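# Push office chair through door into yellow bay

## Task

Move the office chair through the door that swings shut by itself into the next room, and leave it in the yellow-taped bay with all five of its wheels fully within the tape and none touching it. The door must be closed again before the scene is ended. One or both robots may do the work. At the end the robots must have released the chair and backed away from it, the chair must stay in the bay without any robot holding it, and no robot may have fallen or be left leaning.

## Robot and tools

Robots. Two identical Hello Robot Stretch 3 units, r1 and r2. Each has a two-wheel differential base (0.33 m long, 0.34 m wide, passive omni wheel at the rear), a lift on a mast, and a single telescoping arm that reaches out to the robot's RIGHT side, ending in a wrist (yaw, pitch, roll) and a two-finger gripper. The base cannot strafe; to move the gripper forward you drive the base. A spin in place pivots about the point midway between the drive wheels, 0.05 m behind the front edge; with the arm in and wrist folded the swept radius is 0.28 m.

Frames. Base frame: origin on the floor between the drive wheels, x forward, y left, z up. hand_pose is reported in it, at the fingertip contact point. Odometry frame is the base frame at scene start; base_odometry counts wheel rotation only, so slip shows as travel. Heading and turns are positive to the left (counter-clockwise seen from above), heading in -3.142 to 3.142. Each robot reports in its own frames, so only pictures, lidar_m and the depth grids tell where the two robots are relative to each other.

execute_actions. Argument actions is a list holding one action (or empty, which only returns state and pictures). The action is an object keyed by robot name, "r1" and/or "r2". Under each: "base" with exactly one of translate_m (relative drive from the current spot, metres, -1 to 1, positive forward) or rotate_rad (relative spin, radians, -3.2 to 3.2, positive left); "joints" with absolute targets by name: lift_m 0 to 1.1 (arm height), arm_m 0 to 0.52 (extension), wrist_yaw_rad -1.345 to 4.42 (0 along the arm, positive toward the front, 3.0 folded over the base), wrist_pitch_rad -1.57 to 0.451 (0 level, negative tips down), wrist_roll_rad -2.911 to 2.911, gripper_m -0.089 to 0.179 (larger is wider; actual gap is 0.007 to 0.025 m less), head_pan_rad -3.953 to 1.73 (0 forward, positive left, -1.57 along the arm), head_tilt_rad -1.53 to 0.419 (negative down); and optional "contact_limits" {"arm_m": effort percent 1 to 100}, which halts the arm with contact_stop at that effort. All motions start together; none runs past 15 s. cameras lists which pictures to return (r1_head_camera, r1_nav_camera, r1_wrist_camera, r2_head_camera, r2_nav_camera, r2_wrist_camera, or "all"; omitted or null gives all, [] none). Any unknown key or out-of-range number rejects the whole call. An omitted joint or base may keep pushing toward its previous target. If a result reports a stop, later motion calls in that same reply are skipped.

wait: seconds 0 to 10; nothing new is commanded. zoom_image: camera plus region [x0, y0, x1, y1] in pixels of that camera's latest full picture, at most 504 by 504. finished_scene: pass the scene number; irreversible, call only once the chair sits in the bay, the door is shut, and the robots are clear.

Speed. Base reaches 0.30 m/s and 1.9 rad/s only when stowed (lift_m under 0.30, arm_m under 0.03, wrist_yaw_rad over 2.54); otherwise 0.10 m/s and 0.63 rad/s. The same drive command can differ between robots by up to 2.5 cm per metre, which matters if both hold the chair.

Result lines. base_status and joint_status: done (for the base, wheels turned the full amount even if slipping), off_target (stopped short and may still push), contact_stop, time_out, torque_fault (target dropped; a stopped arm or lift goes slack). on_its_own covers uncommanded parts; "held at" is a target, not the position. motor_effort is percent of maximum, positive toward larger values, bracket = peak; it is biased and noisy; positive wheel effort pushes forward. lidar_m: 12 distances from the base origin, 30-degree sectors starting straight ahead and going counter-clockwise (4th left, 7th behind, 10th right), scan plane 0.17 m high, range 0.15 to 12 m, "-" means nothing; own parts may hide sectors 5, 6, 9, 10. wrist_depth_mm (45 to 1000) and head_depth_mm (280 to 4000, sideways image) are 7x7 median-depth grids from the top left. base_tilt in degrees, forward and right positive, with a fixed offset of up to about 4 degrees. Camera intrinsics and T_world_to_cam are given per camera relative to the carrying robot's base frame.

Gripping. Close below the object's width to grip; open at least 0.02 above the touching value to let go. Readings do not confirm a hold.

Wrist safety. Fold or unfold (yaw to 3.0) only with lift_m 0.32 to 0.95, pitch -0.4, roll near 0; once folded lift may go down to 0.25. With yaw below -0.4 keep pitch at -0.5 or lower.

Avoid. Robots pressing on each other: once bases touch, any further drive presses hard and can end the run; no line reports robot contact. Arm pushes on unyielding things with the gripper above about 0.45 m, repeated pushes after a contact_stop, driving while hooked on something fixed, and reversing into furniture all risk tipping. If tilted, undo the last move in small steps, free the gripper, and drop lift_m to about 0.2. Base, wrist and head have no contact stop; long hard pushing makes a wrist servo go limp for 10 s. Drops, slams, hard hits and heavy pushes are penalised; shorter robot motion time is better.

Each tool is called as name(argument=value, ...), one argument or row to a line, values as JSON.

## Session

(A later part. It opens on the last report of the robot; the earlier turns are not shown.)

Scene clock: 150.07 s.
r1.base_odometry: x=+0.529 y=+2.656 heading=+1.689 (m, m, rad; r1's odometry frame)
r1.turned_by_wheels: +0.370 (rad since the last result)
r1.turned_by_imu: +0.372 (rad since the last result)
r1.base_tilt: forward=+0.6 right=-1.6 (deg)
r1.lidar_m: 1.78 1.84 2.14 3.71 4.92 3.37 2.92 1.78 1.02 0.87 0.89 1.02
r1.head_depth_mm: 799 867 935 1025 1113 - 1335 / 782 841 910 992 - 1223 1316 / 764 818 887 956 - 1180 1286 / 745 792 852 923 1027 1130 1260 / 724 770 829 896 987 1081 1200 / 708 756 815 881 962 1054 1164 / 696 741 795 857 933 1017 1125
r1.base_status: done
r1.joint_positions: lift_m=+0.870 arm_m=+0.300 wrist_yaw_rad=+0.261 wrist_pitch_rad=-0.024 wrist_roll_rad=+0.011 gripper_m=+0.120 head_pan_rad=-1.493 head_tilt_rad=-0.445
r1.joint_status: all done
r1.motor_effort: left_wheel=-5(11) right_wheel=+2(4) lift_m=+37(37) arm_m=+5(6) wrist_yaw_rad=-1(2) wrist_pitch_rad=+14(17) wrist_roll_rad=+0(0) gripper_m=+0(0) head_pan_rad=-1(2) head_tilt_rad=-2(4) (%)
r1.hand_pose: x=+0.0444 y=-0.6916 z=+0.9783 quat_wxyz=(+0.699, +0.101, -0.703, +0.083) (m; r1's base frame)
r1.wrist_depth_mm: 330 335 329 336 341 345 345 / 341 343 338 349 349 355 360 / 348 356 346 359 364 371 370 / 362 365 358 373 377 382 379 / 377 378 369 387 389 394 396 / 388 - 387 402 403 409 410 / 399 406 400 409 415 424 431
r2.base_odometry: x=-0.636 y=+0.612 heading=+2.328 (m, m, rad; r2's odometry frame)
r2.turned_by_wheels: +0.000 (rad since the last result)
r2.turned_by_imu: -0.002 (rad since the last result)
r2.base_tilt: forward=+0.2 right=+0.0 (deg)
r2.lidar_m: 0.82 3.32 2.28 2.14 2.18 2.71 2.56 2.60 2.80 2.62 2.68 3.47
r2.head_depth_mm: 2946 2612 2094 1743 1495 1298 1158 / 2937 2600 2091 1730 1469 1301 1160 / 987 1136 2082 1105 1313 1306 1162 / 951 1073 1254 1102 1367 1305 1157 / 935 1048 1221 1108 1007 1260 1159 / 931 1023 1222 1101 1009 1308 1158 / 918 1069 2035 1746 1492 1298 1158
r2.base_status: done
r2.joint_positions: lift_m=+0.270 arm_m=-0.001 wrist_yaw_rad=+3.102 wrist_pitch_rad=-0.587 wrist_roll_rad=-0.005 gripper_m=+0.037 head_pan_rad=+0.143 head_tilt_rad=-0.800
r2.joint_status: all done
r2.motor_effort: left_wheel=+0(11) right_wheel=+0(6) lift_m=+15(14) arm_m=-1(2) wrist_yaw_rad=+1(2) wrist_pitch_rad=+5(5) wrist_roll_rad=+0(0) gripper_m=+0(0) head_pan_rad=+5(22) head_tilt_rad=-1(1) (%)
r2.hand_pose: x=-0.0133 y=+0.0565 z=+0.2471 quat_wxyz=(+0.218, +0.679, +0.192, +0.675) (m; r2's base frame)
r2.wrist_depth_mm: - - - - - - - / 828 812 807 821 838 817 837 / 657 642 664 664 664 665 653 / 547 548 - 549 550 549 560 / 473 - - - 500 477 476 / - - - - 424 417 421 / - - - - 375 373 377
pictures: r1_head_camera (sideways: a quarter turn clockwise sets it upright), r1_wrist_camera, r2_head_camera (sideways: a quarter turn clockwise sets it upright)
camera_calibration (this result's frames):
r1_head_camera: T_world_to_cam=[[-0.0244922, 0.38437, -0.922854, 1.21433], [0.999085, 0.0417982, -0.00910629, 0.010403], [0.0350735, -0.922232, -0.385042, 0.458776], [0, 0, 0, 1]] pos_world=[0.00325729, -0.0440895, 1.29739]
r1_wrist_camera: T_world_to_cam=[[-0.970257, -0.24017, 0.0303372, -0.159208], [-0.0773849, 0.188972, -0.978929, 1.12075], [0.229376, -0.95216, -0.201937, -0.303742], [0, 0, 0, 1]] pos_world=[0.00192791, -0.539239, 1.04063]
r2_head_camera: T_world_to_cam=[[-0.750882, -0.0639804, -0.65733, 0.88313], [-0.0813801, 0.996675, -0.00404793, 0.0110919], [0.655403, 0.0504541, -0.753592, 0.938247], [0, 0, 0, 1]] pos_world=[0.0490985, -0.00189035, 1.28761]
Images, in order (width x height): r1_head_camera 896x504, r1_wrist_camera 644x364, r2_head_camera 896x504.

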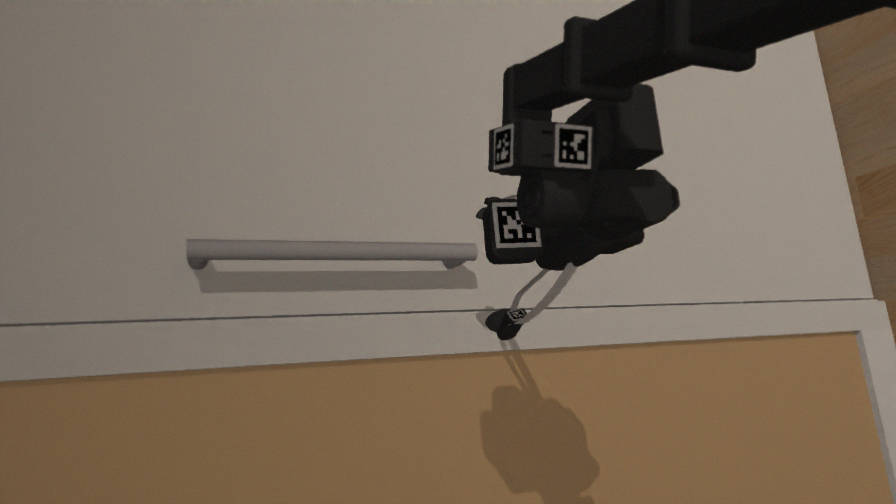

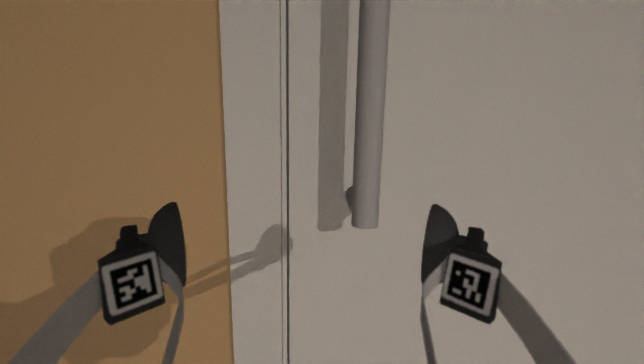

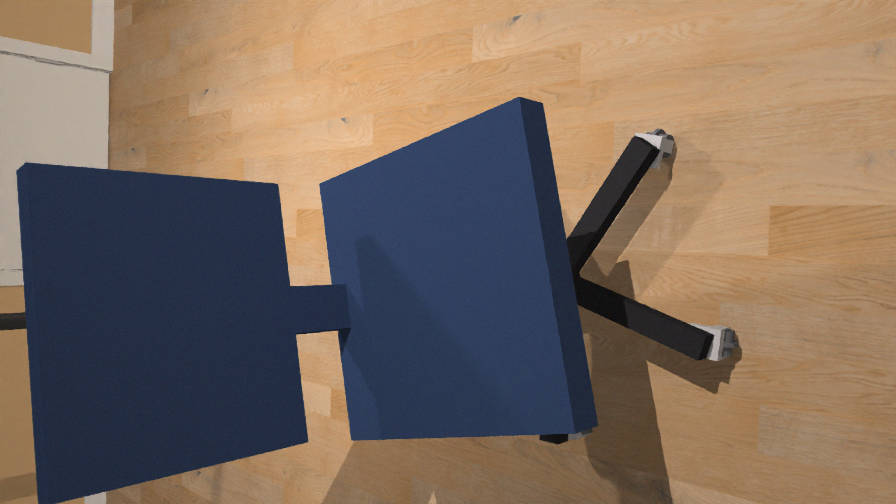

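execute_actions(
  actions=[
    {"r1":{"joints":{"lift_m":0.93,"arm_m":0.44}},"r2":{"base":{"rotate_rad":0.98}}},
  ],
  cameras=["r1_head_camera","r1_wrist_camera"],
)

Scene clock: 168.17 s.
r1.base_odometry: x=+0.529 y=+2.656 heading=+1.689 (m, m, rad; r1's odometry frame)
r1.turned_by_wheels: +0.000 (rad since the last result)
r1.turned_by_imu: -0.001 (rad since the last result)
r1.base_tilt: forward=+0.5 right=-1.7 (deg)
r1.lidar_m: 1.78 1.84 2.14 3.70 4.91 3.38 2.92 1.77 1.02 0.88 0.89 1.02
r1.head_depth_mm: 801 863 937 1010 - 1260 1343 / 782 840 911 - 1094 1215 1321 / 765 820 881 - 1056 1171 1288 / 745 790 850 939 1023 1129 1254 / 726 770 827 903 983 1078 1199 / 708 756 815 883 958 1050 1165 / 695 740 795 857 930 1022 1119
r1.base_status: not commanded
r1.joint_positions: lift_m=+0.930 arm_m=+0.440 wrist_yaw_rad=+0.261 wrist_pitch_rad=-0.024 wrist_roll_rad=+0.011 gripper_m=+0.120 head_pan_rad=-1.493 head_tilt_rad=-0.445
r1.joint_status: all done
r1.motor_effort: left_wheel=-5(4) right_wheel=+2(2) lift_m=+36(36) arm_m=+6(7) wrist_yaw_rad=-1(1) wrist_pitch_rad=+13(13) wrist_roll_rad=+0(0) gripper_m=+0(0) head_pan_rad=-1(1) head_tilt_rad=-3(3) (%)
r1.hand_pose: x=+0.0444 y=-0.8316 z=+1.0384 quat_wxyz=(+0.699, +0.101, -0.703, +0.083) (m; r1's base frame)
r1.wrist_depth_mm: 208 197 211 151 216 217 219 / 213 204 217 155 220 222 225 / 221 211 223 159 229 230 232 / 228 218 231 164 236 239 241 / 234 233 238 170 244 249 247 / 246 - 244 180 254 256 257 / 251 243 254 257 265 265 267
r2.base_odometry: x=-0.636 y=+0.612 heading=-2.976 (m, m, rad; r2's odometry frame)
r2.turned_by_wheels: +0.980 (rad since the last result)
r2.turned_by_imu: +0.987 (rad since the last result)
r2.base_tilt: forward=+0.2 right=+0.1 (deg)
r2.lidar_m: 2.35 2.14 2.16 2.66 2.55 2.58 2.89 2.63 2.65 3.26 0.82 0.82
r2.head_depth_mm: 2797 2614 2084 1745 1491 1303 1144 / 2605 2624 2085 1736 1491 1304 1162 / 2438 2600 2097 1732 1487 1303 1159 / 2297 2525 2089 1734 1492 1307 1154 / 2170 2423 2095 1744 1492 1301 1158 / 2045 2302 2083 1734 1493 1304 1159 / 1949 2169 2091 1736 1484 1303 1159
r2.base_status: done
r2.joint_positions: lift_m=+0.270 arm_m=-0.001 wrist_yaw_rad=+3.102 wrist_pitch_rad=-0.587 wrist_roll_rad=-0.005 gripper_m=+0.037 head_pan_rad=+0.143 head_tilt_rad=-0.800
r2.joint_status: not commanded
r2.motor_effort: left_wheel=-3(10) right_wheel=+3(9) lift_m=+14(14) arm_m=-1(2) wrist_yaw_rad=+3(2) wrist_pitch_rad=+5(5) wrist_roll_rad=+0(0) gripper_m=-1(1) head_pan_rad=+4(5) head_tilt_rad=-2(1) (%)
r2.hand_pose: x=-0.0133 y=+0.0565 z=+0.2471 quat_wxyz=(+0.218, +0.679, +0.192, +0.675) (m; r2's base frame)
r2.wrist_depth_mm: - - - - - - - / 804 812 809 811 845 809 843 / 657 648 669 650 668 644 667 / 547 557 - 555 557 552 553 / 469 - - - 483 471 474 / - - - - 428 421 415 / - - - - 372 369 372
pictures: r1_head_camera (sideways: a quarter turn clockwise sets it upright), r1_wrist_camera
camera_calibration (this result's frames):
r1_head_camera: T_world_to_cam=[[-0.0244905, 0.384372, -0.922853, 1.21433], [0.999085, 0.0417934, -0.00910637, 0.0104031], [0.035069, -0.922232, -0.385044, 0.458778], [0, 0, 0, 1]] pos_world=[0.00325708, -0.0440895, 1.29739]
r1_wrist_camera: T_world_to_cam=[[-0.970264, -0.240142, 0.0303305, -0.194629], [-0.0772908, 0.188633, -0.979001, 1.20583], [0.229378, -0.952234, -0.201585, -0.425347], [0, 0, 0, 1]] pos_world=[0.00192327, -0.679229, 1.10067]
Images, in order (width x height): r1_head_camera 896x504, r1_wrist_camera 644x364.

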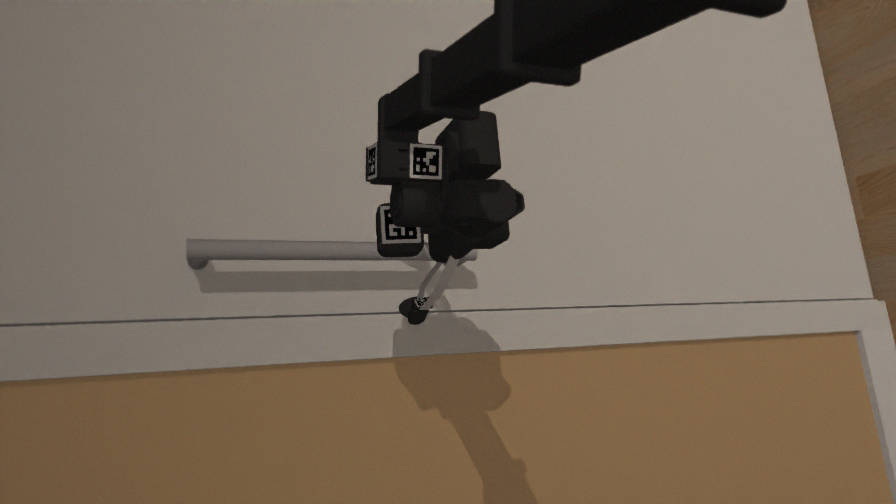

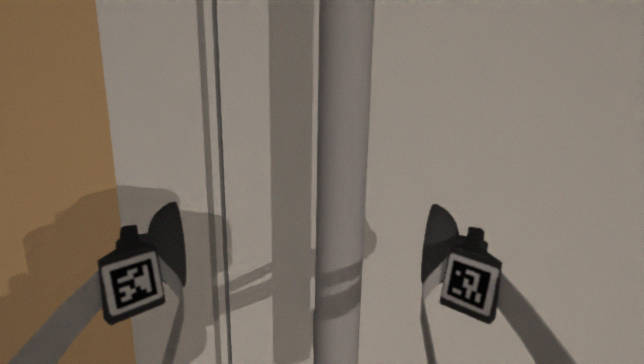

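execute_actions(
  actions=[
    {"r1":{"base":{"translate_m":-0.012},"joints":{"arm_m":0.478}},"r2":{"base":{"translate_m":0.63}}},
  ],
  cameras=[],
)

execute_actions(
  actions=[
    {"r1":{"joints":{"gripper_m":-0.03}},"r2":{"base":{"rotate_rad":-1.26},"joints":{"head_pan_rad":-0.5,"head_tilt_rad":-0.95}}},
  ],
  cameras=["r1_wrist_camera","r2_head_camera"],
)

Scene clock: 178.87 s.
r1.base_odometry: x=+0.531 y=+2.644 heading=+1.689 (m, m, rad; r1's odometry frame)
r1.turned_by_wheels: +0.000 (rad since the last result)
r1.turned_by_imu: -0.001 (rad since the last result)
r1.base_tilt: forward=+0.5 right=-1.7 (deg)
r1.lidar_m: 1.78 1.85 2.14 1.96 4.90 3.35 2.91 1.78 1.03 0.88 0.89 1.03
r1.head_depth_mm: 802 866 939 1012 - 1259 1346 / 783 844 911 - 1102 1215 1323 / 765 820 880 - 1059 1174 1292 / 747 788 842 928 1027 1133 1253 / 725 776 838 906 984 1083 1204 / 707 759 815 884 963 1058 1164 / 699 744 800 861 935 1020 1126
r1.base_status: done
r1.joint_positions: lift_m=+0.930 arm_m=+0.478 wrist_yaw_rad=+0.261 wrist_pitch_rad=-0.024 wrist_roll_rad=+0.011 gripper_m=+0.120 head_pan_rad=-1.493 head_tilt_rad=-0.445
r1.joint_status: all done
r1.motor_effort: left_wheel=-5(11) right_wheel=+1(4) lift_m=+36(37) arm_m=+5(7) wrist_yaw_rad=-1(2) wrist_pitch_rad=+13(13) wrist_roll_rad=+0(0) gripper_m=+1(0) head_pan_rad=-1(1) head_tilt_rad=-2(3) (%)
r1.hand_pose: x=+0.0444 y=-0.8696 z=+1.0384 quat_wxyz=(+0.699, +0.101, -0.703, +0.083) (m; r1's base frame)
r1.wrist_depth_mm: 165 172 180 116 184 184 186 / 171 173 185 120 190 191 192 / 176 179 191 124 196 197 198 / 182 184 199 128 201 203 206 / 188 188 205 134 208 210 213 / 200 - 212 139 215 217 220 / 202 204 219 146 222 227 228
r2.base_odometry: x=-1.257 y=+0.508 heading=-2.976 (m, m, rad; r2's odometry frame)
r2.turned_by_wheels: +0.000 (rad since the last result)
r2.turned_by_imu: +0.005 (rad since the last result)
r2.base_tilt: forward=+0.3 right=+0.1 (deg)
r2.lidar_m: 1.81 1.66 1.67 2.06 2.95 2.97 3.43 3.12 3.15 0.58 1.84 2.81
r2.head_depth_mm: 2137 2428 2090 1745 1489 1307 1162 / 1999 2331 2072 1742 1486 1302 1160 / 1875 2161 2081 1735 1489 1306 1160 / 1765 2003 2091 1736 1496 1306 1158 / 1658 1896 2045 1741 1491 1300 1160 / 1574 1772 1971 1740 1495 1302 1158 / 1502 1665 1904 1744 1485 1305 1162
r2.base_status: done
r2.joint_positions: lift_m=+0.270 arm_m=-0.001 wrist_yaw_rad=+3.102 wrist_pitch_rad=-0.587 wrist_roll_rad=-0.005 gripper_m=+0.037 head_pan_rad=+0.143 head_tilt_rad=-0.800
r2.joint_status: not commanded
r2.motor_effort: left_wheel=-2(7) right_wheel=+2(9) lift_m=+15(14) arm_m=-1(1) wrist_yaw_rad=+2(2) wrist_pitch_rad=+5(5) wrist_roll_rad=+0(0) gripper_m=-1(0) head_pan_rad=+4(5) head_tilt_rad=-1(0) (%)
r2.hand_pose: x=-0.0133 y=+0.0565 z=+0.2471 quat_wxyz=(+0.218, +0.679, +0.192, +0.675) (m; r2's base frame)
r2.wrist_depth_mm: - - - - - - - / 798 814 819 826 829 819 835 / 669 664 664 664 659 650 673 / 553 552 - 543 551 554 560 / 471 - - - 492 480 475 / - - - - 428 415 420 / - - - - 371 373 372
pictures: none
No camera images: the call's "cameras" was empty. Leave "cameras" out to get every camera's image.

Scene clock: 180.93 s.
r1.base_odometry: x=+0.531 y=+2.644 heading=+1.689 (m, m, rad; r1's odometry frame)
r1.turned_by_wheels: +0.000 (rad since the last result)
r1.turned_by_imu: +0.000 (rad since the last result)
r1.base_tilt: forward=+0.5 right=-1.7 (deg)
r1.lidar_m: 1.79 1.85 2.15 1.96 4.92 3.36 2.91 1.77 1.03 0.88 0.89 1.03
r1.head_depth_mm: 801 863 940 1010 - 1264 1348 / 780 837 908 - 1097 1212 1322 / 760 817 880 - 1056 1170 1285 / 742 783 836 932 1019 1125 1258 / 722 771 836 898 981 1085 1205 / 709 758 815 886 962 1058 1166 / 698 744 798 863 934 1023 1126
r1.base_status: not commanded
r1.joint_positions: lift_m=+0.930 arm_m=+0.478 wrist_yaw_rad=+0.267 wrist_pitch_rad=-0.023 wrist_roll_rad=+0.011 gripper_m=-0.029 head_pan_rad=-1.493 head_tilt_rad=-0.445
r1.joint_status: all done
r1.motor_effort: left_wheel=+3(5) right_wheel=-3(3) lift_m=+37(37) arm_m=+3(5) wrist_yaw_rad=-9(10) wrist_pitch_rad=+13(13) wrist_roll_rad=+0(0) gripper_m=-18(94) head_pan_rad=-1(1) head_tilt_rad=-4(3) (%)
r1.hand_pose: x=+0.0461 y=-0.8693 z=+1.0385 quat_wxyz=(+0.698, +0.103, -0.703, +0.085) (m; r1's base frame)
r1.wrist_depth_mm: 166 168 175 109 178 179 181 / 170 174 179 113 184 184 187 / 177 180 185 117 190 190 192 / 183 184 192 121 195 198 199 / 190 190 198 123 204 203 205 / 206 197 - 127 210 211 214 / 213 202 214 174 218 219 221
r2.base_odometry: x=-1.257 y=+0.508 heading=+2.048 (m, m, rad; r2's odometry frame)
r2.turned_by_wheels: -1.260 (rad since the last result)
r2.turned_by_imu: -1.266 (rad since the last result)
r2.base_tilt: forward=+0.2 right=+0.1 (deg)
r2.lidar_m: 1.84 1.98 2.03 1.66 1.65 1.83 2.89 2.94 3.27 3.15 3.12 0.58
r2.head_depth_mm: 2500 2081 1776 1556 1382 1247 1128 / 2485 2070 1781 1502 1383 1243 1144 / 2516 2083 1776 982 917 1225 1144 / 2498 2075 1757 984 872 1192 1127 / 2497 2082 1122 983 874 1224 1119 / 860 918 1096 982 885 1187 1126 / 715 787 879 972 915 1235 1126
r2.base_status: done
r2.joint_positions: lift_m=+0.270 arm_m=-0.001 wrist_yaw_rad=+3.102 wrist_pitch_rad=-0.587 wrist_roll_rad=-0.005 gripper_m=+0.037 head_pan_rad=-0.493 head_tilt_rad=-0.939
r2.joint_status: all done
r2.motor_effort: left_wheel=+2(10) right_wheel=-3(6) lift_m=+15(14) arm_m=-2(1) wrist_yaw_rad=+1(1) wrist_pitch_rad=+5(5) wrist_roll_rad=+0(0) gripper_m=+0(0) head_pan_rad=-5(51) head_tilt_rad=-6(20) (%)
r2.hand_pose: x=-0.0133 y=+0.0564 z=+0.2471 quat_wxyz=(+0.218, +0.679, +0.192, +0.675) (m; r2's base frame)
r2.wrist_depth_mm: - - - - - - - / 798 816 803 826 829 814 815 / 649 644 652 650 649 662 658 / 545 552 - 545 551 551 559 / 471 - - - 482 470 475 / - - - - 432 416 415 / - - - - 372 372 378
pictures: r1_wrist_camera, r2_head_camera (sideways: a quarter turn clockwise sets it upright)
camera_calibration (this result's frames):
r1_wrist_camera: T_world_to_cam=[[-0.968649, -0.246577, 0.0303188, -0.207754], [-0.0783887, 0.187549, -0.979122, 1.21246], [0.235742, -0.950802, -0.200998, -0.461287], [0, 0, 0, 1]] pos_world=[0.00254749, -0.717217, 1.10073]
r2_head_camera: T_world_to_cam=[[-0.715504, 0.4341, -0.547368, 0.739647], [0.525625, 0.850625, -0.0124777, 0.0183623], [0.460188, -0.296638, -0.836799, 1.04762], [0, 0, 0, 1]] pos_world=[0.0374654, -0.0259361, 1.28174]
Images, in order (width x height): r1_wrist_camera 644x364, r2_head_camera 896x504.

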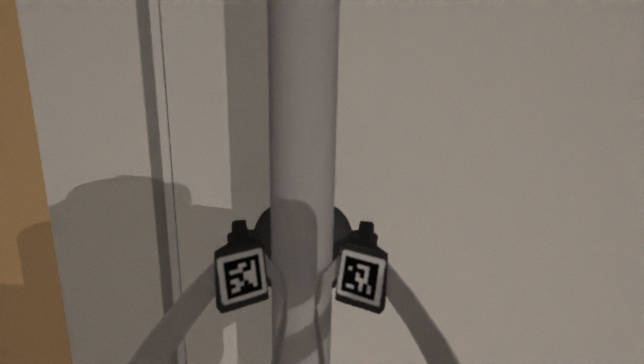

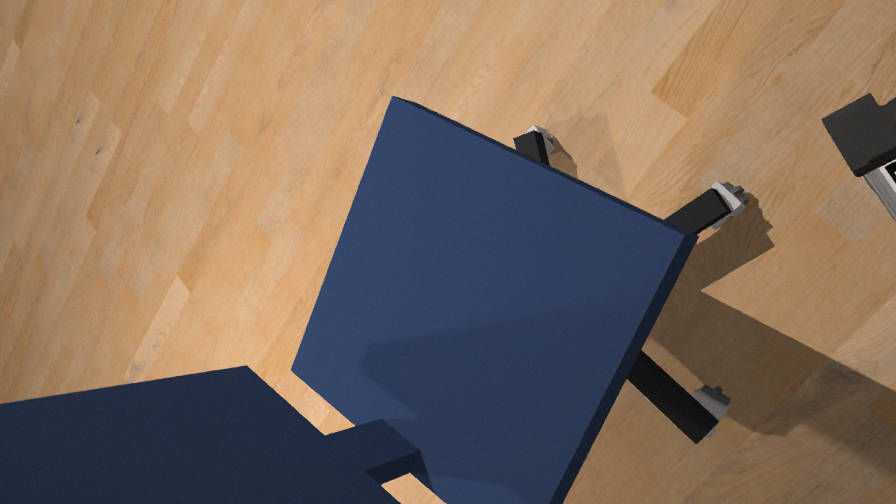

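execute_actions(
  actions=[
    {"r1":{"base":{"translate_m":-0.147},"joints":{"arm_m":0.327,"wrist_yaw_rad":0.524}},"r2":{"base":{"translate_m":-0.08},"joints":{"lift_m":0.33,"wrist_pitch_rad":-0.4}}},
  ],
  cameras=["r1_wrist_camera","r1_nav_camera"],
)

Scene clock: 203.67 s.
r1.base_odometry: x=+0.548 y=+2.498 heading=+1.689 (m, m, rad; r1's odometry frame)
r1.turned_by_wheels: +0.000 (rad since the last result)
r1.turned_by_imu: -0.047 (rad since the last result)
r1.base_tilt: forward=+0.7 right=-1.7 (deg)
r1.lidar_m: 1.74 1.98 2.23 2.01 4.87 3.29 2.78 2.03 1.01 0.71 0.70 1.05
r1.head_depth_mm: 776 848 931 1026 - 1350 1370 / 721 783 858 919 1075 1189 1301 / 675 727 792 832 982 1066 1205 / 633 678 733 781 889 967 1075 / 596 632 682 704 806 881 974 / 564 599 642 694 768 864 1161 / 561 756 823 894 970 1064 1174
r1.base_status: done
r1.joint_positions: lift_m=+0.930 arm_m=+0.327 wrist_yaw_rad=+0.626 wrist_pitch_rad=-0.024 wrist_roll_rad=+0.011 gripper_m=-0.029 head_pan_rad=-1.493 head_tilt_rad=-0.447
r1.joint_status: wrist_yaw_rad off_target (ended at +0.626, target +0.524); the others done
r1.on_its_own: wrist_yaw_rad is held at +0.605, not at your +0.524, by its stall guard, which is not easing now; wrist_yaw_rad is at rest, and its effort (-25) is outside its rest range (-12 to +12)
r1.motor_effort: left_wheel=+9(79) right_wheel=-8(21) lift_m=+36(37) arm_m=+0(16) wrist_yaw_rad=-25(78) wrist_pitch_rad=+13(19) wrist_roll_rad=+0(0) gripper_m=-19(24) head_pan_rad=-2(1) head_tilt_rad=-1(2) (%)
r1.hand_pose: x=+0.1283 y=-0.6792 z=+1.0384 quat_wxyz=(+0.672, +0.227, -0.673, +0.208) (m; r1's base frame)
r1.wrist_depth_mm: 485 455 175 108 175 174 173 / 510 463 181 112 180 179 179 / 533 487 187 116 186 185 184 / 548 503 192 119 191 192 190 / 575 528 198 121 198 198 197 / 605 540 - 126 205 205 203 / 630 571 214 133 212 211 210
r2.base_odometry: x=-1.221 y=+0.437 heading=+2.048 (m, m, rad; r2's odometry frame)
r2.turned_by_wheels: +0.000 (rad since the last result)
r2.turned_by_imu: +0.001 (rad since the last result)
r2.base_tilt: forward=+0.2 right=+0.1 (deg)
r2.lidar_m: 1.90 2.96 2.00 1.64 1.63 1.79 2.83 2.87 3.19 3.18 3.15 0.65
r2.head_depth_mm: 2504 2094 1785 1558 1379 1247 1127 / 2506 2081 1778 1553 1381 1245 1143 / 2509 2068 1771 1042 1382 1239 1141 / 2502 2067 1123 982 900 1225 1126 / 2498 2062 1118 982 899 1237 1125 / 2393 1916 1122 980 920 1222 1130 / 807 886 1005 980 1335 1218 1123
r2.base_status: done
r2.joint_positions: lift_m=+0.330 arm_m=-0.001 wrist_yaw_rad=+3.102 wrist_pitch_rad=-0.419 wrist_roll_rad=-0.005 gripper_m=+0.037 head_pan_rad=-0.493 head_tilt_rad=-0.939
r2.joint_status: all done
r2.motor_effort: left_wheel=+2(7) right_wheel=-3(9) lift_m=+24(27) arm_m=-2(2) wrist_yaw_rad=+1(1) wrist_pitch_rad=+6(8) wrist_roll_rad=+0(0) gripper_m=-1(0) head_pan_rad=-4(5) head_tilt_rad=-5(7) (%)
r2.hand_pose: x=-0.0124 y=+0.0807 z=+0.3422 quat_wxyz=(+0.160, +0.692, +0.134, +0.691) (m; r2's base frame)
r2.wrist_depth_mm: - - - - - - - / - - - - - - - / - - - - - - - / 816 792 803 800 812 804 820 / 652 662 - 676 689 663 684 / 563 563 - 554 569 558 554 / 481 491 - - 480 484 482
pictures: r1_nav_camera (sideways: a quarter turn counterclockwise sets it upright), r1_wrist_camera
camera_calibration (this result's frames):
r1_nav_camera: T_world_to_cam=[[-0.00858353, -0.467152, 0.884135, -1.11011], [-0.995211, -0.0821071, -0.0530449, 0.117724], [0.0973738, -0.880356, -0.46421, 0.559633], [0, 0, 0, 1]] pos_world=[0.0531384, -0.0162488, 1.24752]
r1_wrist_camera: T_world_to_cam=[[-0.820549, -0.570773, 0.0302995, -0.32041], [-0.13961, 0.148737, -0.978972, 1.16443], [0.554264, -0.807524, -0.201732, -0.242711], [0, 0, 0, 1]] pos_world=[0.0341808, -0.552071, 1.10069]
Images, in order (width x height): r1_nav_camera 672x504, r1_wrist_camera 644x364.

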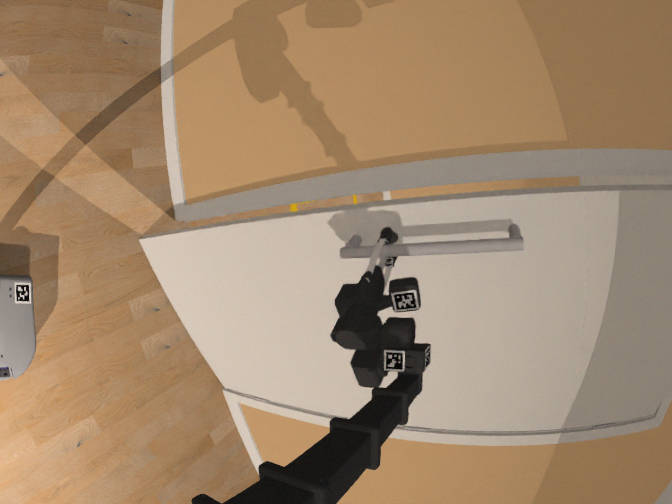

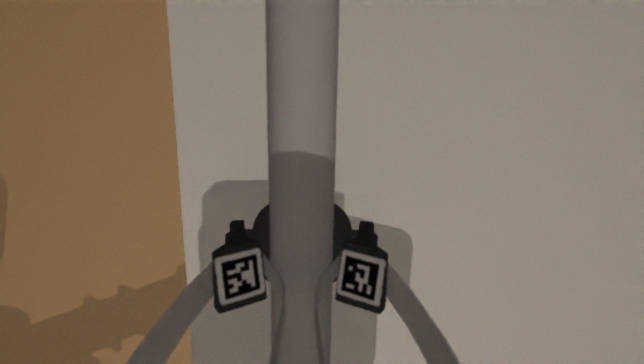

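execute_actions(
  actions=[
    {"r1":{"base":{"translate_m":-0.151},"joints":{"arm_m":0.220,"wrist_yaw_rad":0.74}},"r2":{"joints":{"wrist_yaw_rad":1.57,"gripper_m":0.15,"arm_m":0.1}}},
  ],
  cameras=[],
)

execute_actions(
  actions=[
    {"r1":{"base":{"translate_m":-0.173},"joints":{"arm_m":0.149,"wrist_yaw_rad":0.89}},"r2":{"joints":{"lift_m":0.12,"wrist_pitch_rad":0}}},
  ],
  cameras=["r1_nav_camera","r2_wrist_camera"],
)

Scene clock: 223.97 s.
r1.base_odometry: x=+0.566 y=+2.349 heading=+1.690 (m, m, rad; r1's odometry frame)
r1.turned_by_wheels: +0.001 (rad since the last result)
r1.turned_by_imu: +0.001 (rad since the last result)
r1.base_tilt: forward=+0.5 right=-1.6 (deg)
r1.lidar_m: 1.83 2.12 2.40 1.43 1.43 3.12 2.63 2.11 1.09 0.61 0.57 1.10
r1.head_depth_mm: 832 925 1039 1134 - 1429 1369 / 732 801 884 969 - 1285 1345 / 651 704 770 835 - 1086 1205 / 586 630 681 741 - 903 1003 / 535 570 612 653 710 781 859 / 491 507 529 557 614 691 752 / 454 474 508 540 582 646 1178
r1.base_status: done
r1.joint_positions: lift_m=+0.930 arm_m=+0.220 wrist_yaw_rad=+0.749 wrist_pitch_rad=-0.025 wrist_roll_rad=+0.010 gripper_m=-0.029 head_pan_rad=-1.493 head_tilt_rad=-0.447
r1.joint_status: all done
r1.on_its_own: wrist_yaw_rad is held at +0.692, not at your +0.740, by its stall guard, which is still easing; left_wheel is at rest, and its effort (+19) is outside its rest range (-18 to +18)
r1.motor_effort: left_wheel=+19(21) right_wheel=-16(16) lift_m=+36(36) arm_m=+1(15) wrist_yaw_rad=-65(66) wrist_pitch_rad=+14(14) wrist_roll_rad=+0(0) gripper_m=-21(22) head_pan_rad=-1(1) head_tilt_rad=-2(2) (%)
r1.hand_pose: x=+0.1527 y=-0.5521 z=+1.0381 quat_wxyz=(+0.658, +0.268, -0.658, +0.249) (m; r1's base frame)
r1.wrist_depth_mm: 827 707 171 112 180 184 188 / 862 753 176 116 184 189 194 / 901 784 183 120 192 197 200 / 986 819 188 124 197 203 209 / - 849 192 122 207 210 217 / - 913 - 125 214 220 226 / - 988 207 215 220 226 232
r2.base_odometry: x=-1.221 y=+0.437 heading=+2.048 (m, m, rad; r2's odometry frame)
r2.turned_by_wheels: +0.000 (rad since the last result)
r2.turned_by_imu: +0.002 (rad since the last result)
r2.base_tilt: forward=+0.3 right=+0.1 (deg)
r2.lidar_m: 1.89 2.96 2.00 1.63 1.63 1.80 2.84 2.87 3.19 3.16 3.15 0.65
r2.head_depth_mm: 2516 2083 1794 1555 1378 1244 1154 / 2502 2082 1769 1554 1378 1243 1106 / 2476 2082 1775 1039 1379 1236 1127 / 2491 2069 1120 981 900 1225 1129 / 2506 2061 1122 982 895 1235 1125 / 2415 1935 1122 978 919 1223 1126 / 805 888 1006 980 1326 1217 1125
r2.base_status: not commanded
r2.joint_positions: lift_m=+0.330 arm_m=+0.100 wrist_yaw_rad=+1.574 wrist_pitch_rad=-0.419 wrist_roll_rad=-0.005 gripper_m=+0.150 head_pan_rad=-0.493 head_tilt_rad=-0.939
r2.joint_status: all done
r2.motor_effort: left_wheel=+3(2) right_wheel=-2(2) lift_m=+25(24) arm_m=+2(2) wrist_yaw_rad=-3(5) wrist_pitch_rad=+6(6) wrist_roll_rad=+0(0) gripper_m=+0(89) head_pan_rad=-4(4) head_tilt_rad=-6(6) (%)
r2.hand_pose: x=+0.2030 y=-0.2442 z=+0.3422 quat_wxyz=(+0.594, +0.592, -0.382, +0.387) (m; r2's base frame)
r2.wrist_depth_mm: - 295 218 261 336 - - / - - - - - - - / - - - 942 - - - / 792 819 736 608 809 802 826 / 668 619 636 631 637 660 666 / 550 561 557 523 551 - 561 / 461 480 478 407 482 474 478
pictures: none
No camera images: the call's "cameras" was empty. Leave "cameras" out to get every camera's image.

Scene clock: 226.70 s.
r1.base_odometry: x=+0.586 y=+2.177 heading=+1.691 (m, m, rad; r1's odometry frame)
r1.turned_by_wheels: +0.000 (rad since the last result)
r1.turned_by_imu: +0.001 (rad since the last result)
r1.base_tilt: forward=+0.5 right=-1.9 (deg)
r1.lidar_m: 1.92 2.29 2.60 1.40 4.76 2.92 2.47 2.22 1.22 0.59 0.47 1.16
r1.head_depth_mm: 956 1034 1125 1237 - 1550 1373 / 902 979 1067 1177 - 1493 1370 / 735 800 880 977 1055 - 1315 / 620 666 719 783 884 - 1070 / 535 570 609 654 - 754 840 / 472 498 527 561 599 643 694 / 422 443 383 419 452 539 592
r1.base_status: done
r1.joint_positions: lift_m=+0.930 arm_m=+0.149 wrist_yaw_rad=+0.925 wrist_pitch_rad=-0.025 wrist_roll_rad=+0.010 gripper_m=-0.029 head_pan_rad=-1.493 head_tilt_rad=-0.447
r1.joint_status: wrist_yaw_rad off_target (ended at +0.925, target +0.890); the others done
r1.on_its_own: wrist_yaw_rad is at rest, and its effort (-40) is outside its rest range (-12 to +12)
r1.motor_effort: left_wheel=+9(23) right_wheel=-7(20) lift_m=+36(36) arm_m=+0(17) wrist_yaw_rad=-40(84) wrist_pitch_rad=+14(14) wrist_roll_rad=+0(1) gripper_m=-18(23) head_pan_rad=-1(0) head_tilt_rad=-2(2) (%)
r1.hand_pose: x=+0.1826 y=-0.4479 z=+1.0381 quat_wxyz=(+0.634, +0.325, -0.632, +0.306) (m; r1's base frame)
r1.wrist_depth_mm: - 169 171 108 184 191 198 / - - 175 111 189 196 203 / - - 181 115 194 204 210 / - - 187 120 201 211 218 / - - 190 122 209 217 228 / - - 195 126 219 227 238 / - - 207 134 224 237 247
r2.base_odometry: x=-1.221 y=+0.437 heading=+2.048 (m, m, rad; r2's odometry frame)
r2.turned_by_wheels: +0.000 (rad since the last result)
r2.turned_by_imu: +0.001 (rad since the last result)
r2.base_tilt: forward=+0.2 right=+0.1 (deg)
r2.lidar_m: 1.89 2.96 1.99 1.64 1.63 1.80 2.84 2.87 3.17 3.19 3.15 0.65
r2.head_depth_mm: 2485 2077 1782 1561 1378 1238 1148 / 2486 2077 1784 1552 1382 1242 1118 / 2470 2087 1777 1036 1376 1240 1129 / 2489 2056 1127 979 903 1223 1122 / 2476 2070 1120 982 897 1237 1126 / 2399 1932 1120 980 920 1223 1124 / 808 890 1003 978 1331 1219 1127
r2.base_status: not commanded
r2.joint_positions: lift_m=+0.120 arm_m=+0.100 wrist_yaw_rad=+1.574 wrist_pitch_rad=-0.022 wrist_roll_rad=-0.005 gripper_m=+0.150 head_pan_rad=-0.493 head_tilt_rad=-0.939
r2.joint_status: all done
r2.motor_effort: left_wheel=+3(3) right_wheel=-2(3) lift_m=+14(21) arm_m=+1(2) wrist_yaw_rad=-2(3) wrist_pitch_rad=+7(6) wrist_roll_rad=+0(0) gripper_m=+0(0) head_pan_rad=-4(4) head_tilt_rad=-6(5) (%)
r2.hand_pose: x=+0.2343 y=-0.2441 z=+0.2294 quat_wxyz=(+0.506, +0.505, -0.492, +0.497) (m; r2's base frame)
r2.wrist_depth_mm: - 480 424 404 419 450 - / - - - 758 - - - / - - - - - - - / - - - - - - - / 829 912 543 544 537 931 819 / 599 543 591 522 588 - 589 / 432 452 446 320 454 430 452
pictures: r1_nav_camera (sideways: a quarter turn counterclockwise sets it upright), r2_wrist_camera
camera_calibration (this result's frames):
r1_nav_camera: T_world_to_cam=[[-0.00858341, -0.467152, 0.884135, -1.11011], [-0.995211, -0.0821073, -0.0530449, 0.117724], [0.097374, -0.880356, -0.46421, 0.559633], [0, 0, 0, 1]] pos_world=[0.0531384, -0.0162488, 1.24752]
r2_wrist_camera: T_world_to_cam=[[-0.000347393, -0.999513, 0.0312001, -0.254836], [-0.205816, -0.0304607, -0.978117, 0.296634], [0.978591, -0.00676127, -0.205705, -0.0176837], [0, 0, 0, 1]] pos_world=[0.0782686, -0.245796, 0.294456]
Images, in order (width x height): r1_nav_camera 672x504, r2_wrist_camera 644x364.

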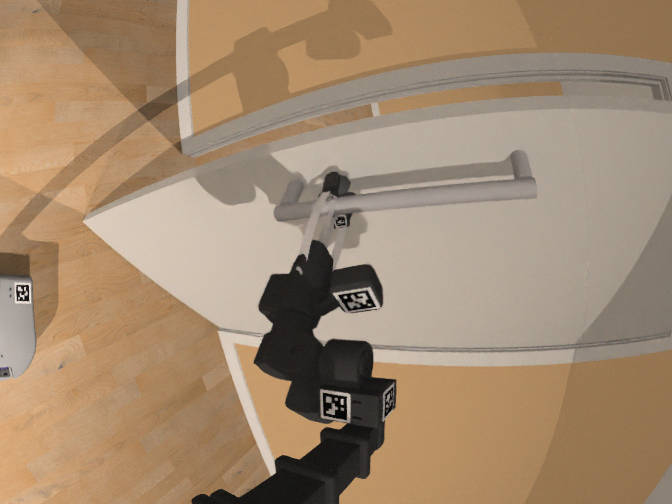

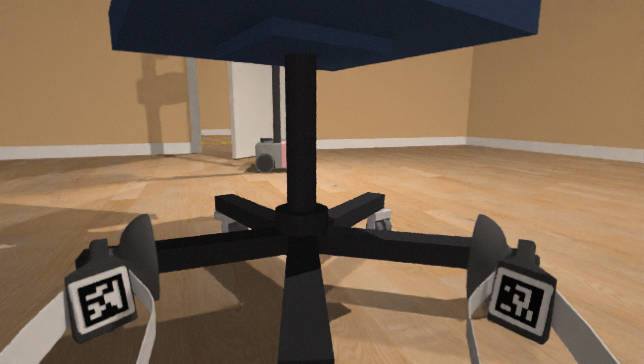

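execute_actions(
  actions=[
    {"r1":{"base":{"translate_m":-0.187},"joints":{"arm_m":0.116,"wrist_yaw_rad":1.06}},"r2":{"base":{"translate_m":0.19},"joints":{"lift_m":0.09,"arm_m":0.07}}},
  ],
  cameras=[],
)

execute_actions(
  actions=[
    {"r1":{"base":{"translate_m":-0.192},"joints":{"arm_m":0.126,"wrist_yaw_rad":1.215}},"r2":{"base":{"translate_m":0.17}}},
  ],
  cameras=["r1_nav_camera","r2_wrist_camera","r2_nav_camera"],
)

Scene clock: 235.50 s.
r1.base_odometry: x=+0.609 y=+1.991 heading=+1.691 (m, m, rad; r1's odometry frame)
r1.turned_by_wheels: +0.000 (rad since the last result)
r1.turned_by_imu: +0.000 (rad since the last result)
r1.base_tilt: forward=+0.5 right=-1.9 (deg)
r1.lidar_m: 2.03 2.47 2.79 1.38 4.72 2.71 2.29 2.29 1.28 0.64 0.41 1.21
r1.head_depth_mm: 1012 1096 1188 1301 1407 1600 1371 / 981 1058 1149 1257 1344 - 1363 / 944 1023 1100 1206 1299 - 1294 / 822 888 962 1046 1162 1256 1294 / 644 680 723 771 806 - 976 / 527 553 581 611 630 655 730 / 448 466 484 507 528 552 586
r1.base_status: done
r1.joint_positions: lift_m=+0.930 arm_m=+0.116 wrist_yaw_rad=+1.087 wrist_pitch_rad=-0.025 wrist_roll_rad=+0.011 gripper_m=-0.029 head_pan_rad=-1.493 head_tilt_rad=-0.447
r1.joint_status: wrist_yaw_rad off_target (ended at +1.087, target +1.060); the others done
r1.on_its_own: wrist_yaw_rad is at rest, and its effort (-16) is outside its rest range (-12 to +12)
r1.motor_effort: left_wheel=+2(25) right_wheel=-3(11) lift_m=+36(36) arm_m=+3(20) wrist_yaw_rad=-16(97) wrist_pitch_rad=+14(14) wrist_roll_rad=+0(1) gripper_m=-18(26) head_pan_rad=-1(1) head_tilt_rad=-2(3) (%)
r1.hand_pose: x=+0.2048 y=-0.3797 z=+1.0382 quat_wxyz=(+0.607, +0.375, -0.603, +0.356) (m; r1's base frame)
r1.wrist_depth_mm: - 165 168 108 187 198 210 / - 170 172 112 193 206 219 / - 176 180 115 199 215 227 / - - 185 119 206 221 235 / - - 187 122 216 229 246 / - - - 126 224 237 259 / - - 205 174 232 250 266
r2.base_odometry: x=-1.308 y=+0.605 heading=+2.048 (m, m, rad; r2's odometry frame)
r2.turned_by_wheels: +0.000 (rad since the last result)
r2.turned_by_imu: +0.003 (rad since the last result)
r2.base_tilt: forward=+0.2 right=+0.1 (deg)
r2.lidar_m: 1.72 2.78 2.07 1.70 1.69 1.87 2.95 3.05 3.38 3.22 3.08 0.48
r2.head_depth_mm: 2506 2079 1772 1554 1383 1249 1144 / 2493 2071 1776 985 917 1239 1145 / 2507 2074 1777 984 871 797 1113 / 2484 2081 1769 980 871 797 1125 / 2481 2025 1732 981 870 821 1128 / 674 755 857 945 871 1124 1126 / 612 648 724 831 871 1238 1124
r2.base_status: done
r2.joint_positions: lift_m=+0.090 arm_m=+0.070 wrist_yaw_rad=+1.573 wrist_pitch_rad=-0.021 wrist_roll_rad=-0.005 gripper_m=+0.150 head_pan_rad=-0.493 head_tilt_rad=-0.939
r2.joint_status: all done
r2.motor_effort: left_wheel=+2(7) right_wheel=-2(4) lift_m=+13(13) arm_m=-2(2) wrist_yaw_rad=-3(3) wrist_pitch_rad=+7(7) wrist_roll_rad=+0(0) gripper_m=-1(1) head_pan_rad=-4(5) head_tilt_rad=-4(5) (%)
r2.hand_pose: x=+0.2343 y=-0.2146 z=+0.1996 quat_wxyz=(+0.506, +0.505, -0.492, +0.497) (m; r2's base frame)
r2.wrist_depth_mm: - - - 371 532 - - / - - - - - - - / - - - - - - - / - - - - - - - / 752 822 564 363 619 827 767 / 554 319 338 343 351 - 317 / 371 385 408 255 402 391 307
pictures: none
No camera images: the call's "cameras" was empty. Leave "cameras" out to get every camera's image.

Scene clock: 238.37 s.
r1.base_odometry: x=+0.632 y=+1.801 heading=+1.691 (m, m, rad; r1's odometry frame)
r1.turned_by_wheels: +0.000 (rad since the last result)
r1.turned_by_imu: +0.000 (rad since the last result)
r1.base_tilt: forward=+0.3 right=-1.6 (deg)
r1.lidar_m: 2.14 2.65 1.70 1.40 4.52 2.49 2.11 2.11 1.35 0.84 0.38 0.39
r1.head_depth_mm: 1068 1154 1252 1375 1466 1598 1373 / 1037 1118 1211 1320 - - 1363 / 1004 1082 1174 1275 1376 - 1325 / 979 1050 1133 1240 1347 1435 1326 / 938 1012 1076 1157 1257 - 1291 / 739 759 782 804 790 - 895 / 562 575 587 600 614 635 651
r1.base_status: done
r1.joint_positions: lift_m=+0.930 arm_m=+0.126 wrist_yaw_rad=+1.240 wrist_pitch_rad=-0.024 wrist_roll_rad=+0.011 gripper_m=-0.029 head_pan_rad=-1.493 head_tilt_rad=-0.447
r1.joint_status: wrist_yaw_rad off_target (ended at +1.240, target +1.215); the others done
r1.on_its_own: wrist_yaw_rad is at rest, and its effort (-29) is outside its rest range (-12 to +12)
r1.motor_effort: left_wheel=+6(12) right_wheel=-4(8) lift_m=+36(36) arm_m=+0(8) wrist_yaw_rad=-29(42) wrist_pitch_rad=+14(14) wrist_roll_rad=+0(0) gripper_m=-18(19) head_pan_rad=-1(1) head_tilt_rad=-2(2) (%)
r1.hand_pose: x=+0.2203 y=-0.3540 z=+1.0383 quat_wxyz=(+0.578, +0.420, -0.573, +0.402) (m; r1's base frame)
r1.wrist_depth_mm: - 160 166 108 194 210 231 / - 165 172 112 200 216 237 / - 169 175 115 207 225 247 / - 176 182 119 213 234 259 / - 182 185 122 224 243 271 / - - 194 125 237 254 283 / - - 202 134 236 267 297
r2.base_odometry: x=-1.386 y=+0.756 heading=+2.048 (m, m, rad; r2's odometry frame)
r2.turned_by_wheels: +0.000 (rad since the last result)
r2.turned_by_imu: +0.002 (rad since the last result)
r2.base_tilt: forward=+0.2 right=+0.0 (deg)
r2.lidar_m: 1.61 2.62 2.15 1.76 1.75 1.93 3.06 3.21 3.56 3.14 3.03 0.33
r2.head_depth_mm: 2496 2091 1781 1567 874 800 1113 / 2491 2069 1781 1555 875 787 714 / 2485 2064 1769 1552 870 786 712 / 2486 2089 1735 982 873 787 732 / 590 605 704 932 868 785 1020 / 2494 516 575 666 833 783 1129 / 2358 484 486 550 631 807 1124
r2.base_status: done
r2.joint_positions: lift_m=+0.090 arm_m=+0.070 wrist_yaw_rad=+1.573 wrist_pitch_rad=-0.021 wrist_roll_rad=-0.005 gripper_m=+0.150 head_pan_rad=-0.493 head_tilt_rad=-0.939
r2.joint_status: not commanded
r2.motor_effort: left_wheel=+2(7) right_wheel=-2(3) lift_m=+14(13) arm_m=-2(2) wrist_yaw_rad=-3(2) wrist_pitch_rad=+7(7) wrist_roll_rad=+0(0) gripper_m=-1(0) head_pan_rad=-4(5) head_tilt_rad=-6(7) (%)
r2.hand_pose: x=+0.2343 y=-0.2146 z=+0.1996 quat_wxyz=(+0.506, +0.505, -0.492, +0.497) (m; r2's base frame)
r2.wrist_depth_mm: - - - 165 - - - / - - - 170 - - - / - - - 174 - - - / - - - 179 - - - / 738 825 749 187 757 837 767 / 542 429 336 191 360 - 532 / 385 408 288 190 292 389 407
pictures: r1_nav_camera (sideways: a quarter turn counterclockwise sets it upright), r2_nav_camera (sideways: a quarter turn counterclockwise sets it upright), r2_wrist_camera
camera_calibration (this result's frames):
r1_nav_camera: T_world_to_cam=[[-0.00857608, -0.467247, 0.884085, -1.11005], [-0.995211, -0.0821015, -0.0530455, 0.117725], [0.09737, -0.880306, -0.464306, 0.559758], [0, 0, 0, 1]] pos_world=[0.0531379, -0.0162429, 1.24752]
r2_nav_camera: T_world_to_cam=[[0.727, -0.3731, 0.576426, -0.716581], [-0.476815, -0.878391, 0.0328176, 0.0130651], [0.494083, -0.298707, -0.81649, 1.01734], [0, 0, 0, 1]] pos_world=[0.0245344, 0.0480058, 1.24327]
r2_wrist_camera: T_world_to_cam=[[-0.000661305, -0.999513, 0.0311977, -0.224436], [-0.205014, -0.0303995, -0.978287, 0.268266], [0.978759, -0.00704289, -0.204894, -0.0238966], [0, 0, 0, 1]] pos_world=[0.0782388, -0.21634, 0.264547]
Images, in order (width x height): r1_nav_camera 672x504, r2_nav_camera 672x504, r2_wrist_camera 644x364.

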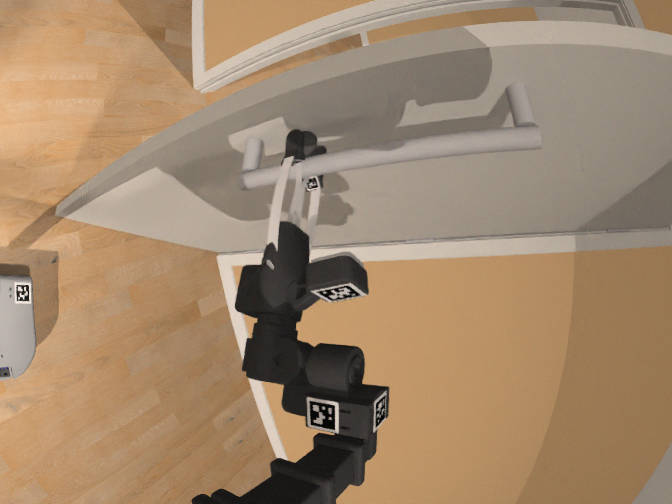

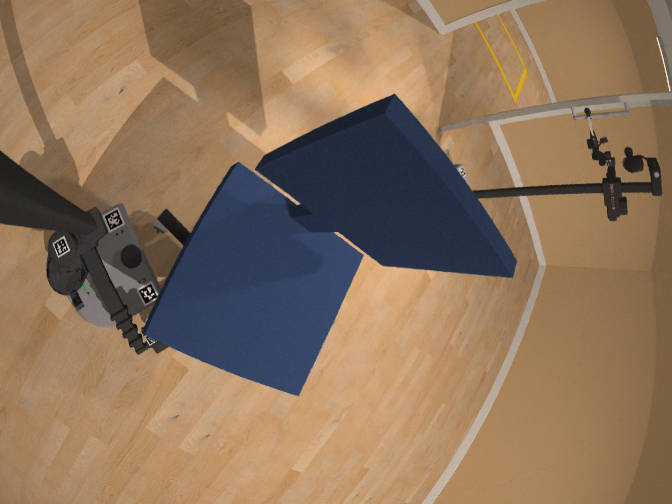

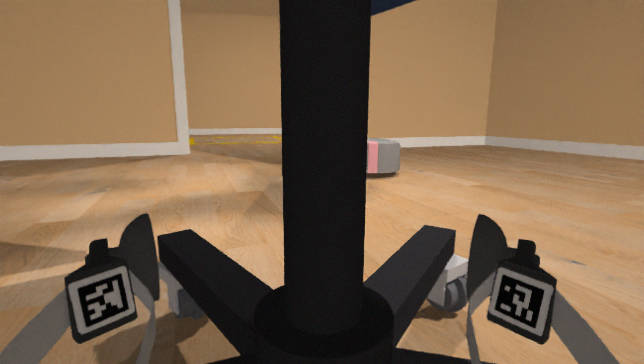

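execute_actions(
  actions=[
    {"r1":{"base":{"translate_m":-0.187},"joints":{"arm_m":0.178,"wrist_yaw_rad":1.375}},"r2":{"base":{"translate_m":0.055},"joints":{"arm_m":0.075}}},
  ],
  cameras=[],
)

execute_actions(
  actions=[
    {"r1":{"base":{"translate_m":-0.173},"joints":{"arm_m":0.271,"wrist_yaw_rad":1.54,"head_pan_rad":-0.6}},"r2":{"joints":{"gripper_m":0.0}}},
  ],
  cameras=["r1_nav_camera","r2_wrist_camera"],
)

Scene clock: 244.97 s.
r1.base_odometry: x=+0.654 y=+1.615 heading=+1.691 (m, m, rad; r1's odometry frame)
r1.turned_by_wheels: +0.000 (rad since the last result)
r1.turned_by_imu: -0.001 (rad since the last result)
r1.base_tilt: forward=+0.4 right=-1.9 (deg)
r1.lidar_m: 2.24 2.83 1.44 1.44 4.11 2.28 1.93 1.93 1.41 1.19 0.37 0.38
r1.head_depth_mm: 1121 1213 1319 1449 - 1681 1371 / 1089 1176 1269 1379 - 1654 1367 / 1055 1140 1231 1338 - 1569 1366 / 1026 1104 1188 1294 1405 1573 1367 / 998 1070 1152 1253 1333 - 1359 / 973 1037 1114 1201 1277 1458 1290 / 924 914 883 859 840 821 799
r1.base_status: done
r1.joint_positions: lift_m=+0.930 arm_m=+0.178 wrist_yaw_rad=+1.417 wrist_pitch_rad=-0.024 wrist_roll_rad=+0.010 gripper_m=-0.029 head_pan_rad=-1.493 head_tilt_rad=-0.447
r1.joint_status: wrist_yaw_rad off_target (ended at +1.417, target +1.375); the others done
r1.on_its_own: wrist_yaw_rad is held at +1.433, not at your +1.375, by its stall guard, which is not easing now; wrist_yaw_rad is at rest, and its effort (+17) is outside its rest range (-12 to +12)
r1.motor_effort: left_wheel=-1(12) right_wheel=-2(12) lift_m=+36(36) arm_m=+2(14) wrist_yaw_rad=+17(66) wrist_pitch_rad=+14(14) wrist_roll_rad=+0(0) gripper_m=-19(21) head_pan_rad=-1(1) head_tilt_rad=-3(2) (%)
r1.hand_pose: x=+0.2312 y=-0.3621 z=+1.0384 quat_wxyz=(+0.540, +0.469, -0.534, +0.451) (m; r1's base frame)
r1.wrist_depth_mm: - 155 166 108 198 217 240 / - 161 171 112 203 225 253 / - 165 175 116 211 235 265 / - 171 181 120 216 244 278 / - 177 184 122 230 255 289 / - 183 - 126 242 266 306 / - - 198 133 241 279 323
r2.base_odometry: x=-1.411 y=+0.805 heading=+2.048 (m, m, rad; r2's odometry frame)
r2.turned_by_wheels: +0.000 (rad since the last result)
r2.turned_by_imu: +0.002 (rad since the last result)
r2.base_tilt: forward=+0.2 right=+0.1 (deg)
r2.lidar_m: 1.93 2.56 2.17 1.78 1.77 1.96 3.10 3.26 3.60 3.14 0.29 0.29
r2.head_depth_mm: 2514 2076 1789 1549 874 786 714 / 2495 2068 1776 1553 876 784 714 / 2477 2070 1772 1546 873 785 713 / 2500 647 1702 963 871 785 713 / 2432 521 593 714 844 784 743 / 2418 484 484 562 664 783 1098 / 2490 2074 429 462 531 656 1126
r2.base_status: done
r2.joint_positions: lift_m=+0.090 arm_m=+0.075 wrist_yaw_rad=+1.573 wrist_pitch_rad=-0.021 wrist_roll_rad=-0.005 gripper_m=+0.150 head_pan_rad=-0.493 head_tilt_rad=-0.939
r2.joint_status: all done
r2.motor_effort: left_wheel=+3(8) right_wheel=-2(4) lift_m=+13(13) arm_m=+2(3) wrist_yaw_rad=-3(3) wrist_pitch_rad=+7(7) wrist_roll_rad=+0(0) gripper_m=-1(1) head_pan_rad=-4(5) head_tilt_rad=-5(5) (%)
r2.hand_pose: x=+0.2343 y=-0.2191 z=+0.1996 quat_wxyz=(+0.506, +0.505, -0.492, +0.497) (m; r2's base frame)
r2.wrist_depth_mm: - - - 113 - - - / - - - 116 - - - / - - - 119 - - - / - - - 123 - - - / 751 825 769 127 768 846 768 / 544 318 362 131 341 - 535 / 382 385 243 135 265 386 401
pictures: none
No camera images: the call's "cameras" was empty. Leave "cameras" out to get every camera's image.

Scene clock: 247.67 s.
r1.base_odometry: x=+0.675 y=+1.443 heading=+1.691 (m, m, rad; r1's odometry frame)
r1.turned_by_wheels: +0.000 (rad since the last result)
r1.turned_by_imu: +0.000 (rad since the last result)
r1.base_tilt: forward=+0.6 right=-1.6 (deg)
r1.lidar_m: 2.33 2.99 1.49 4.56 3.79 2.09 1.76 1.77 1.48 1.24 0.40 1.63
r1.head_depth_mm: 294 314 345 416 515 658 1261 / 3874 - - 381 408 450 512 / - - - 3480 2290 1710 1369 / - - - 3244 2191 1700 1363 / 1386 1495 1615 1766 1963 1711 1370 / 1500 1621 1772 1961 2108 1704 1364 / 1636 1798 1976 2207 2273 1705 1361
r1.base_status: done
r1.joint_positions: lift_m=+0.930 arm_m=+0.271 wrist_yaw_rad=+1.556 wrist_pitch_rad=-0.023 wrist_roll_rad=+0.009 gripper_m=-0.029 head_pan_rad=-0.607 head_tilt_rad=-0.447
r1.joint_status: all done
r1.on_its_own: wrist_yaw_rad is at rest, and its effort (-19) is outside its rest range (-12 to +12)
r1.motor_effort: left_wheel=+7(11) right_wheel=-6(10) lift_m=+36(36) arm_m=+7(16) wrist_yaw_rad=-19(86) wrist_pitch_rad=+13(13) wrist_roll_rad=+1(1) gripper_m=-18(23) head_pan_rad=+3(28) head_tilt_rad=-2(2) (%)
r1.hand_pose: x=+0.2342 y=-0.4193 z=+1.0386 quat_wxyz=(+0.507, +0.504, -0.500, +0.488) (m; r1's base frame)
r1.wrist_depth_mm: - 151 163 108 208 236 277 / - 154 166 112 214 245 289 / - 159 172 116 223 255 305 / - 165 178 119 231 268 318 / - 170 180 121 241 282 333 / - 177 - 126 257 295 356 / - 187 198 133 256 311 380
r2.base_odometry: x=-1.411 y=+0.805 heading=+2.048 (m, m, rad; r2's odometry frame)
r2.turned_by_wheels: +0.000 (rad since the last result)
r2.turned_by_imu: +0.001 (rad since the last result)
r2.base_tilt: forward=+0.3 right=+0.0 (deg)
r2.lidar_m: 2.01 2.56 2.17 1.78 1.77 1.96 3.12 3.26 3.62 3.14 0.29 0.29
r2.head_depth_mm: 2512 2082 1782 1553 875 788 715 / 2501 2082 1784 1554 872 784 714 / 2493 2071 1772 1558 871 785 713 / 2495 641 1674 964 869 787 712 / 2400 518 589 709 843 784 734 / 2475 497 481 558 662 784 1093 / 2360 2064 426 458 526 650 1122
r2.base_status: not commanded
r2.joint_positions: lift_m=+0.090 arm_m=+0.075 wrist_yaw_rad=+1.569 wrist_pitch_rad=-0.021 wrist_roll_rad=-0.005 gripper_m=+0.005 head_pan_rad=-0.493 head_tilt_rad=-0.939
r2.joint_status: gripper_m off_target (ended at +0.005, target +0.000)
r2.motor_effort: left_wheel=+3(3) right_wheel=-18(18) lift_m=+14(14) arm_m=+2(2) wrist_yaw_rad=+1(2) wrist_pitch_rad=+7(7) wrist_roll_rad=+0(0) gripper_m=-24(100) head_pan_rad=-5(4) head_tilt_rad=-5(5) (%)
r2.hand_pose: x=+0.2343 y=-0.2201 z=+0.1996 quat_wxyz=(+0.507, +0.504, -0.493, +0.496) (m; r2's base frame)
r2.wrist_depth_mm: - - - 110 - - - / - - - 113 - - - / - - - 117 - - - / - - - 120 - - - / 745 757 758 124 820 750 744 / 522 373 - 128 - 499 536 / 401 405 241 132 257 404 403
pictures: r1_nav_camera (sideways: a quarter turn counterclockwise sets it upright), r2_wrist_camera
camera_calibration (this result's frames):
r1_nav_camera: T_world_to_cam=[[0.356559, -0.302091, 0.884085, -1.11227], [-0.565681, -0.822916, -0.0530455, 0.115105], [0.743552, -0.481197, -0.464306, 0.555816], [0, 0, 0, 1]] pos_world=[0.0484263, 0.0261702, 1.24752]
r2_wrist_camera: T_world_to_cam=[[-0.00446745, -0.999503, 0.0311979, -0.229027], [-0.205128, -0.0296188, -0.978287, 0.268265], [0.978725, -0.01077, -0.204894, -0.0247551], [0, 0, 0, 1]] pos_world=[0.0782338, -0.221234, 0.264513]
Images, in order (width x height): r1_nav_camera 672x504, r2_wrist_camera 644x364.

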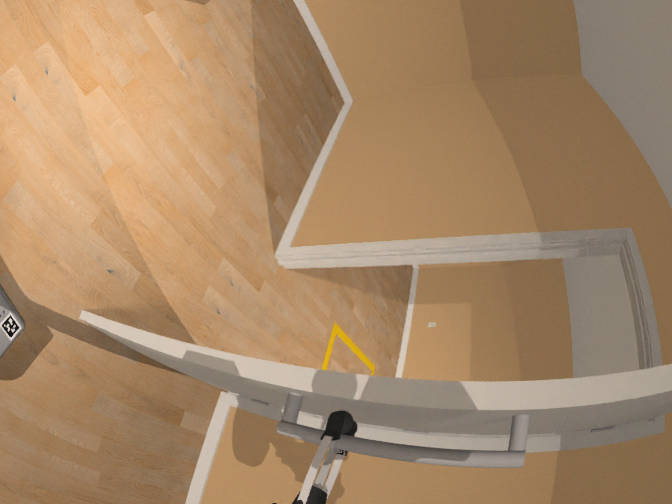

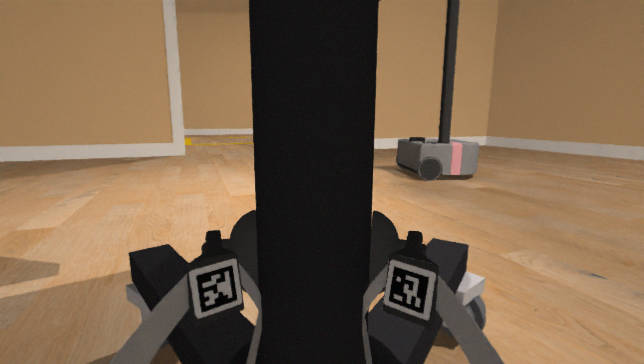

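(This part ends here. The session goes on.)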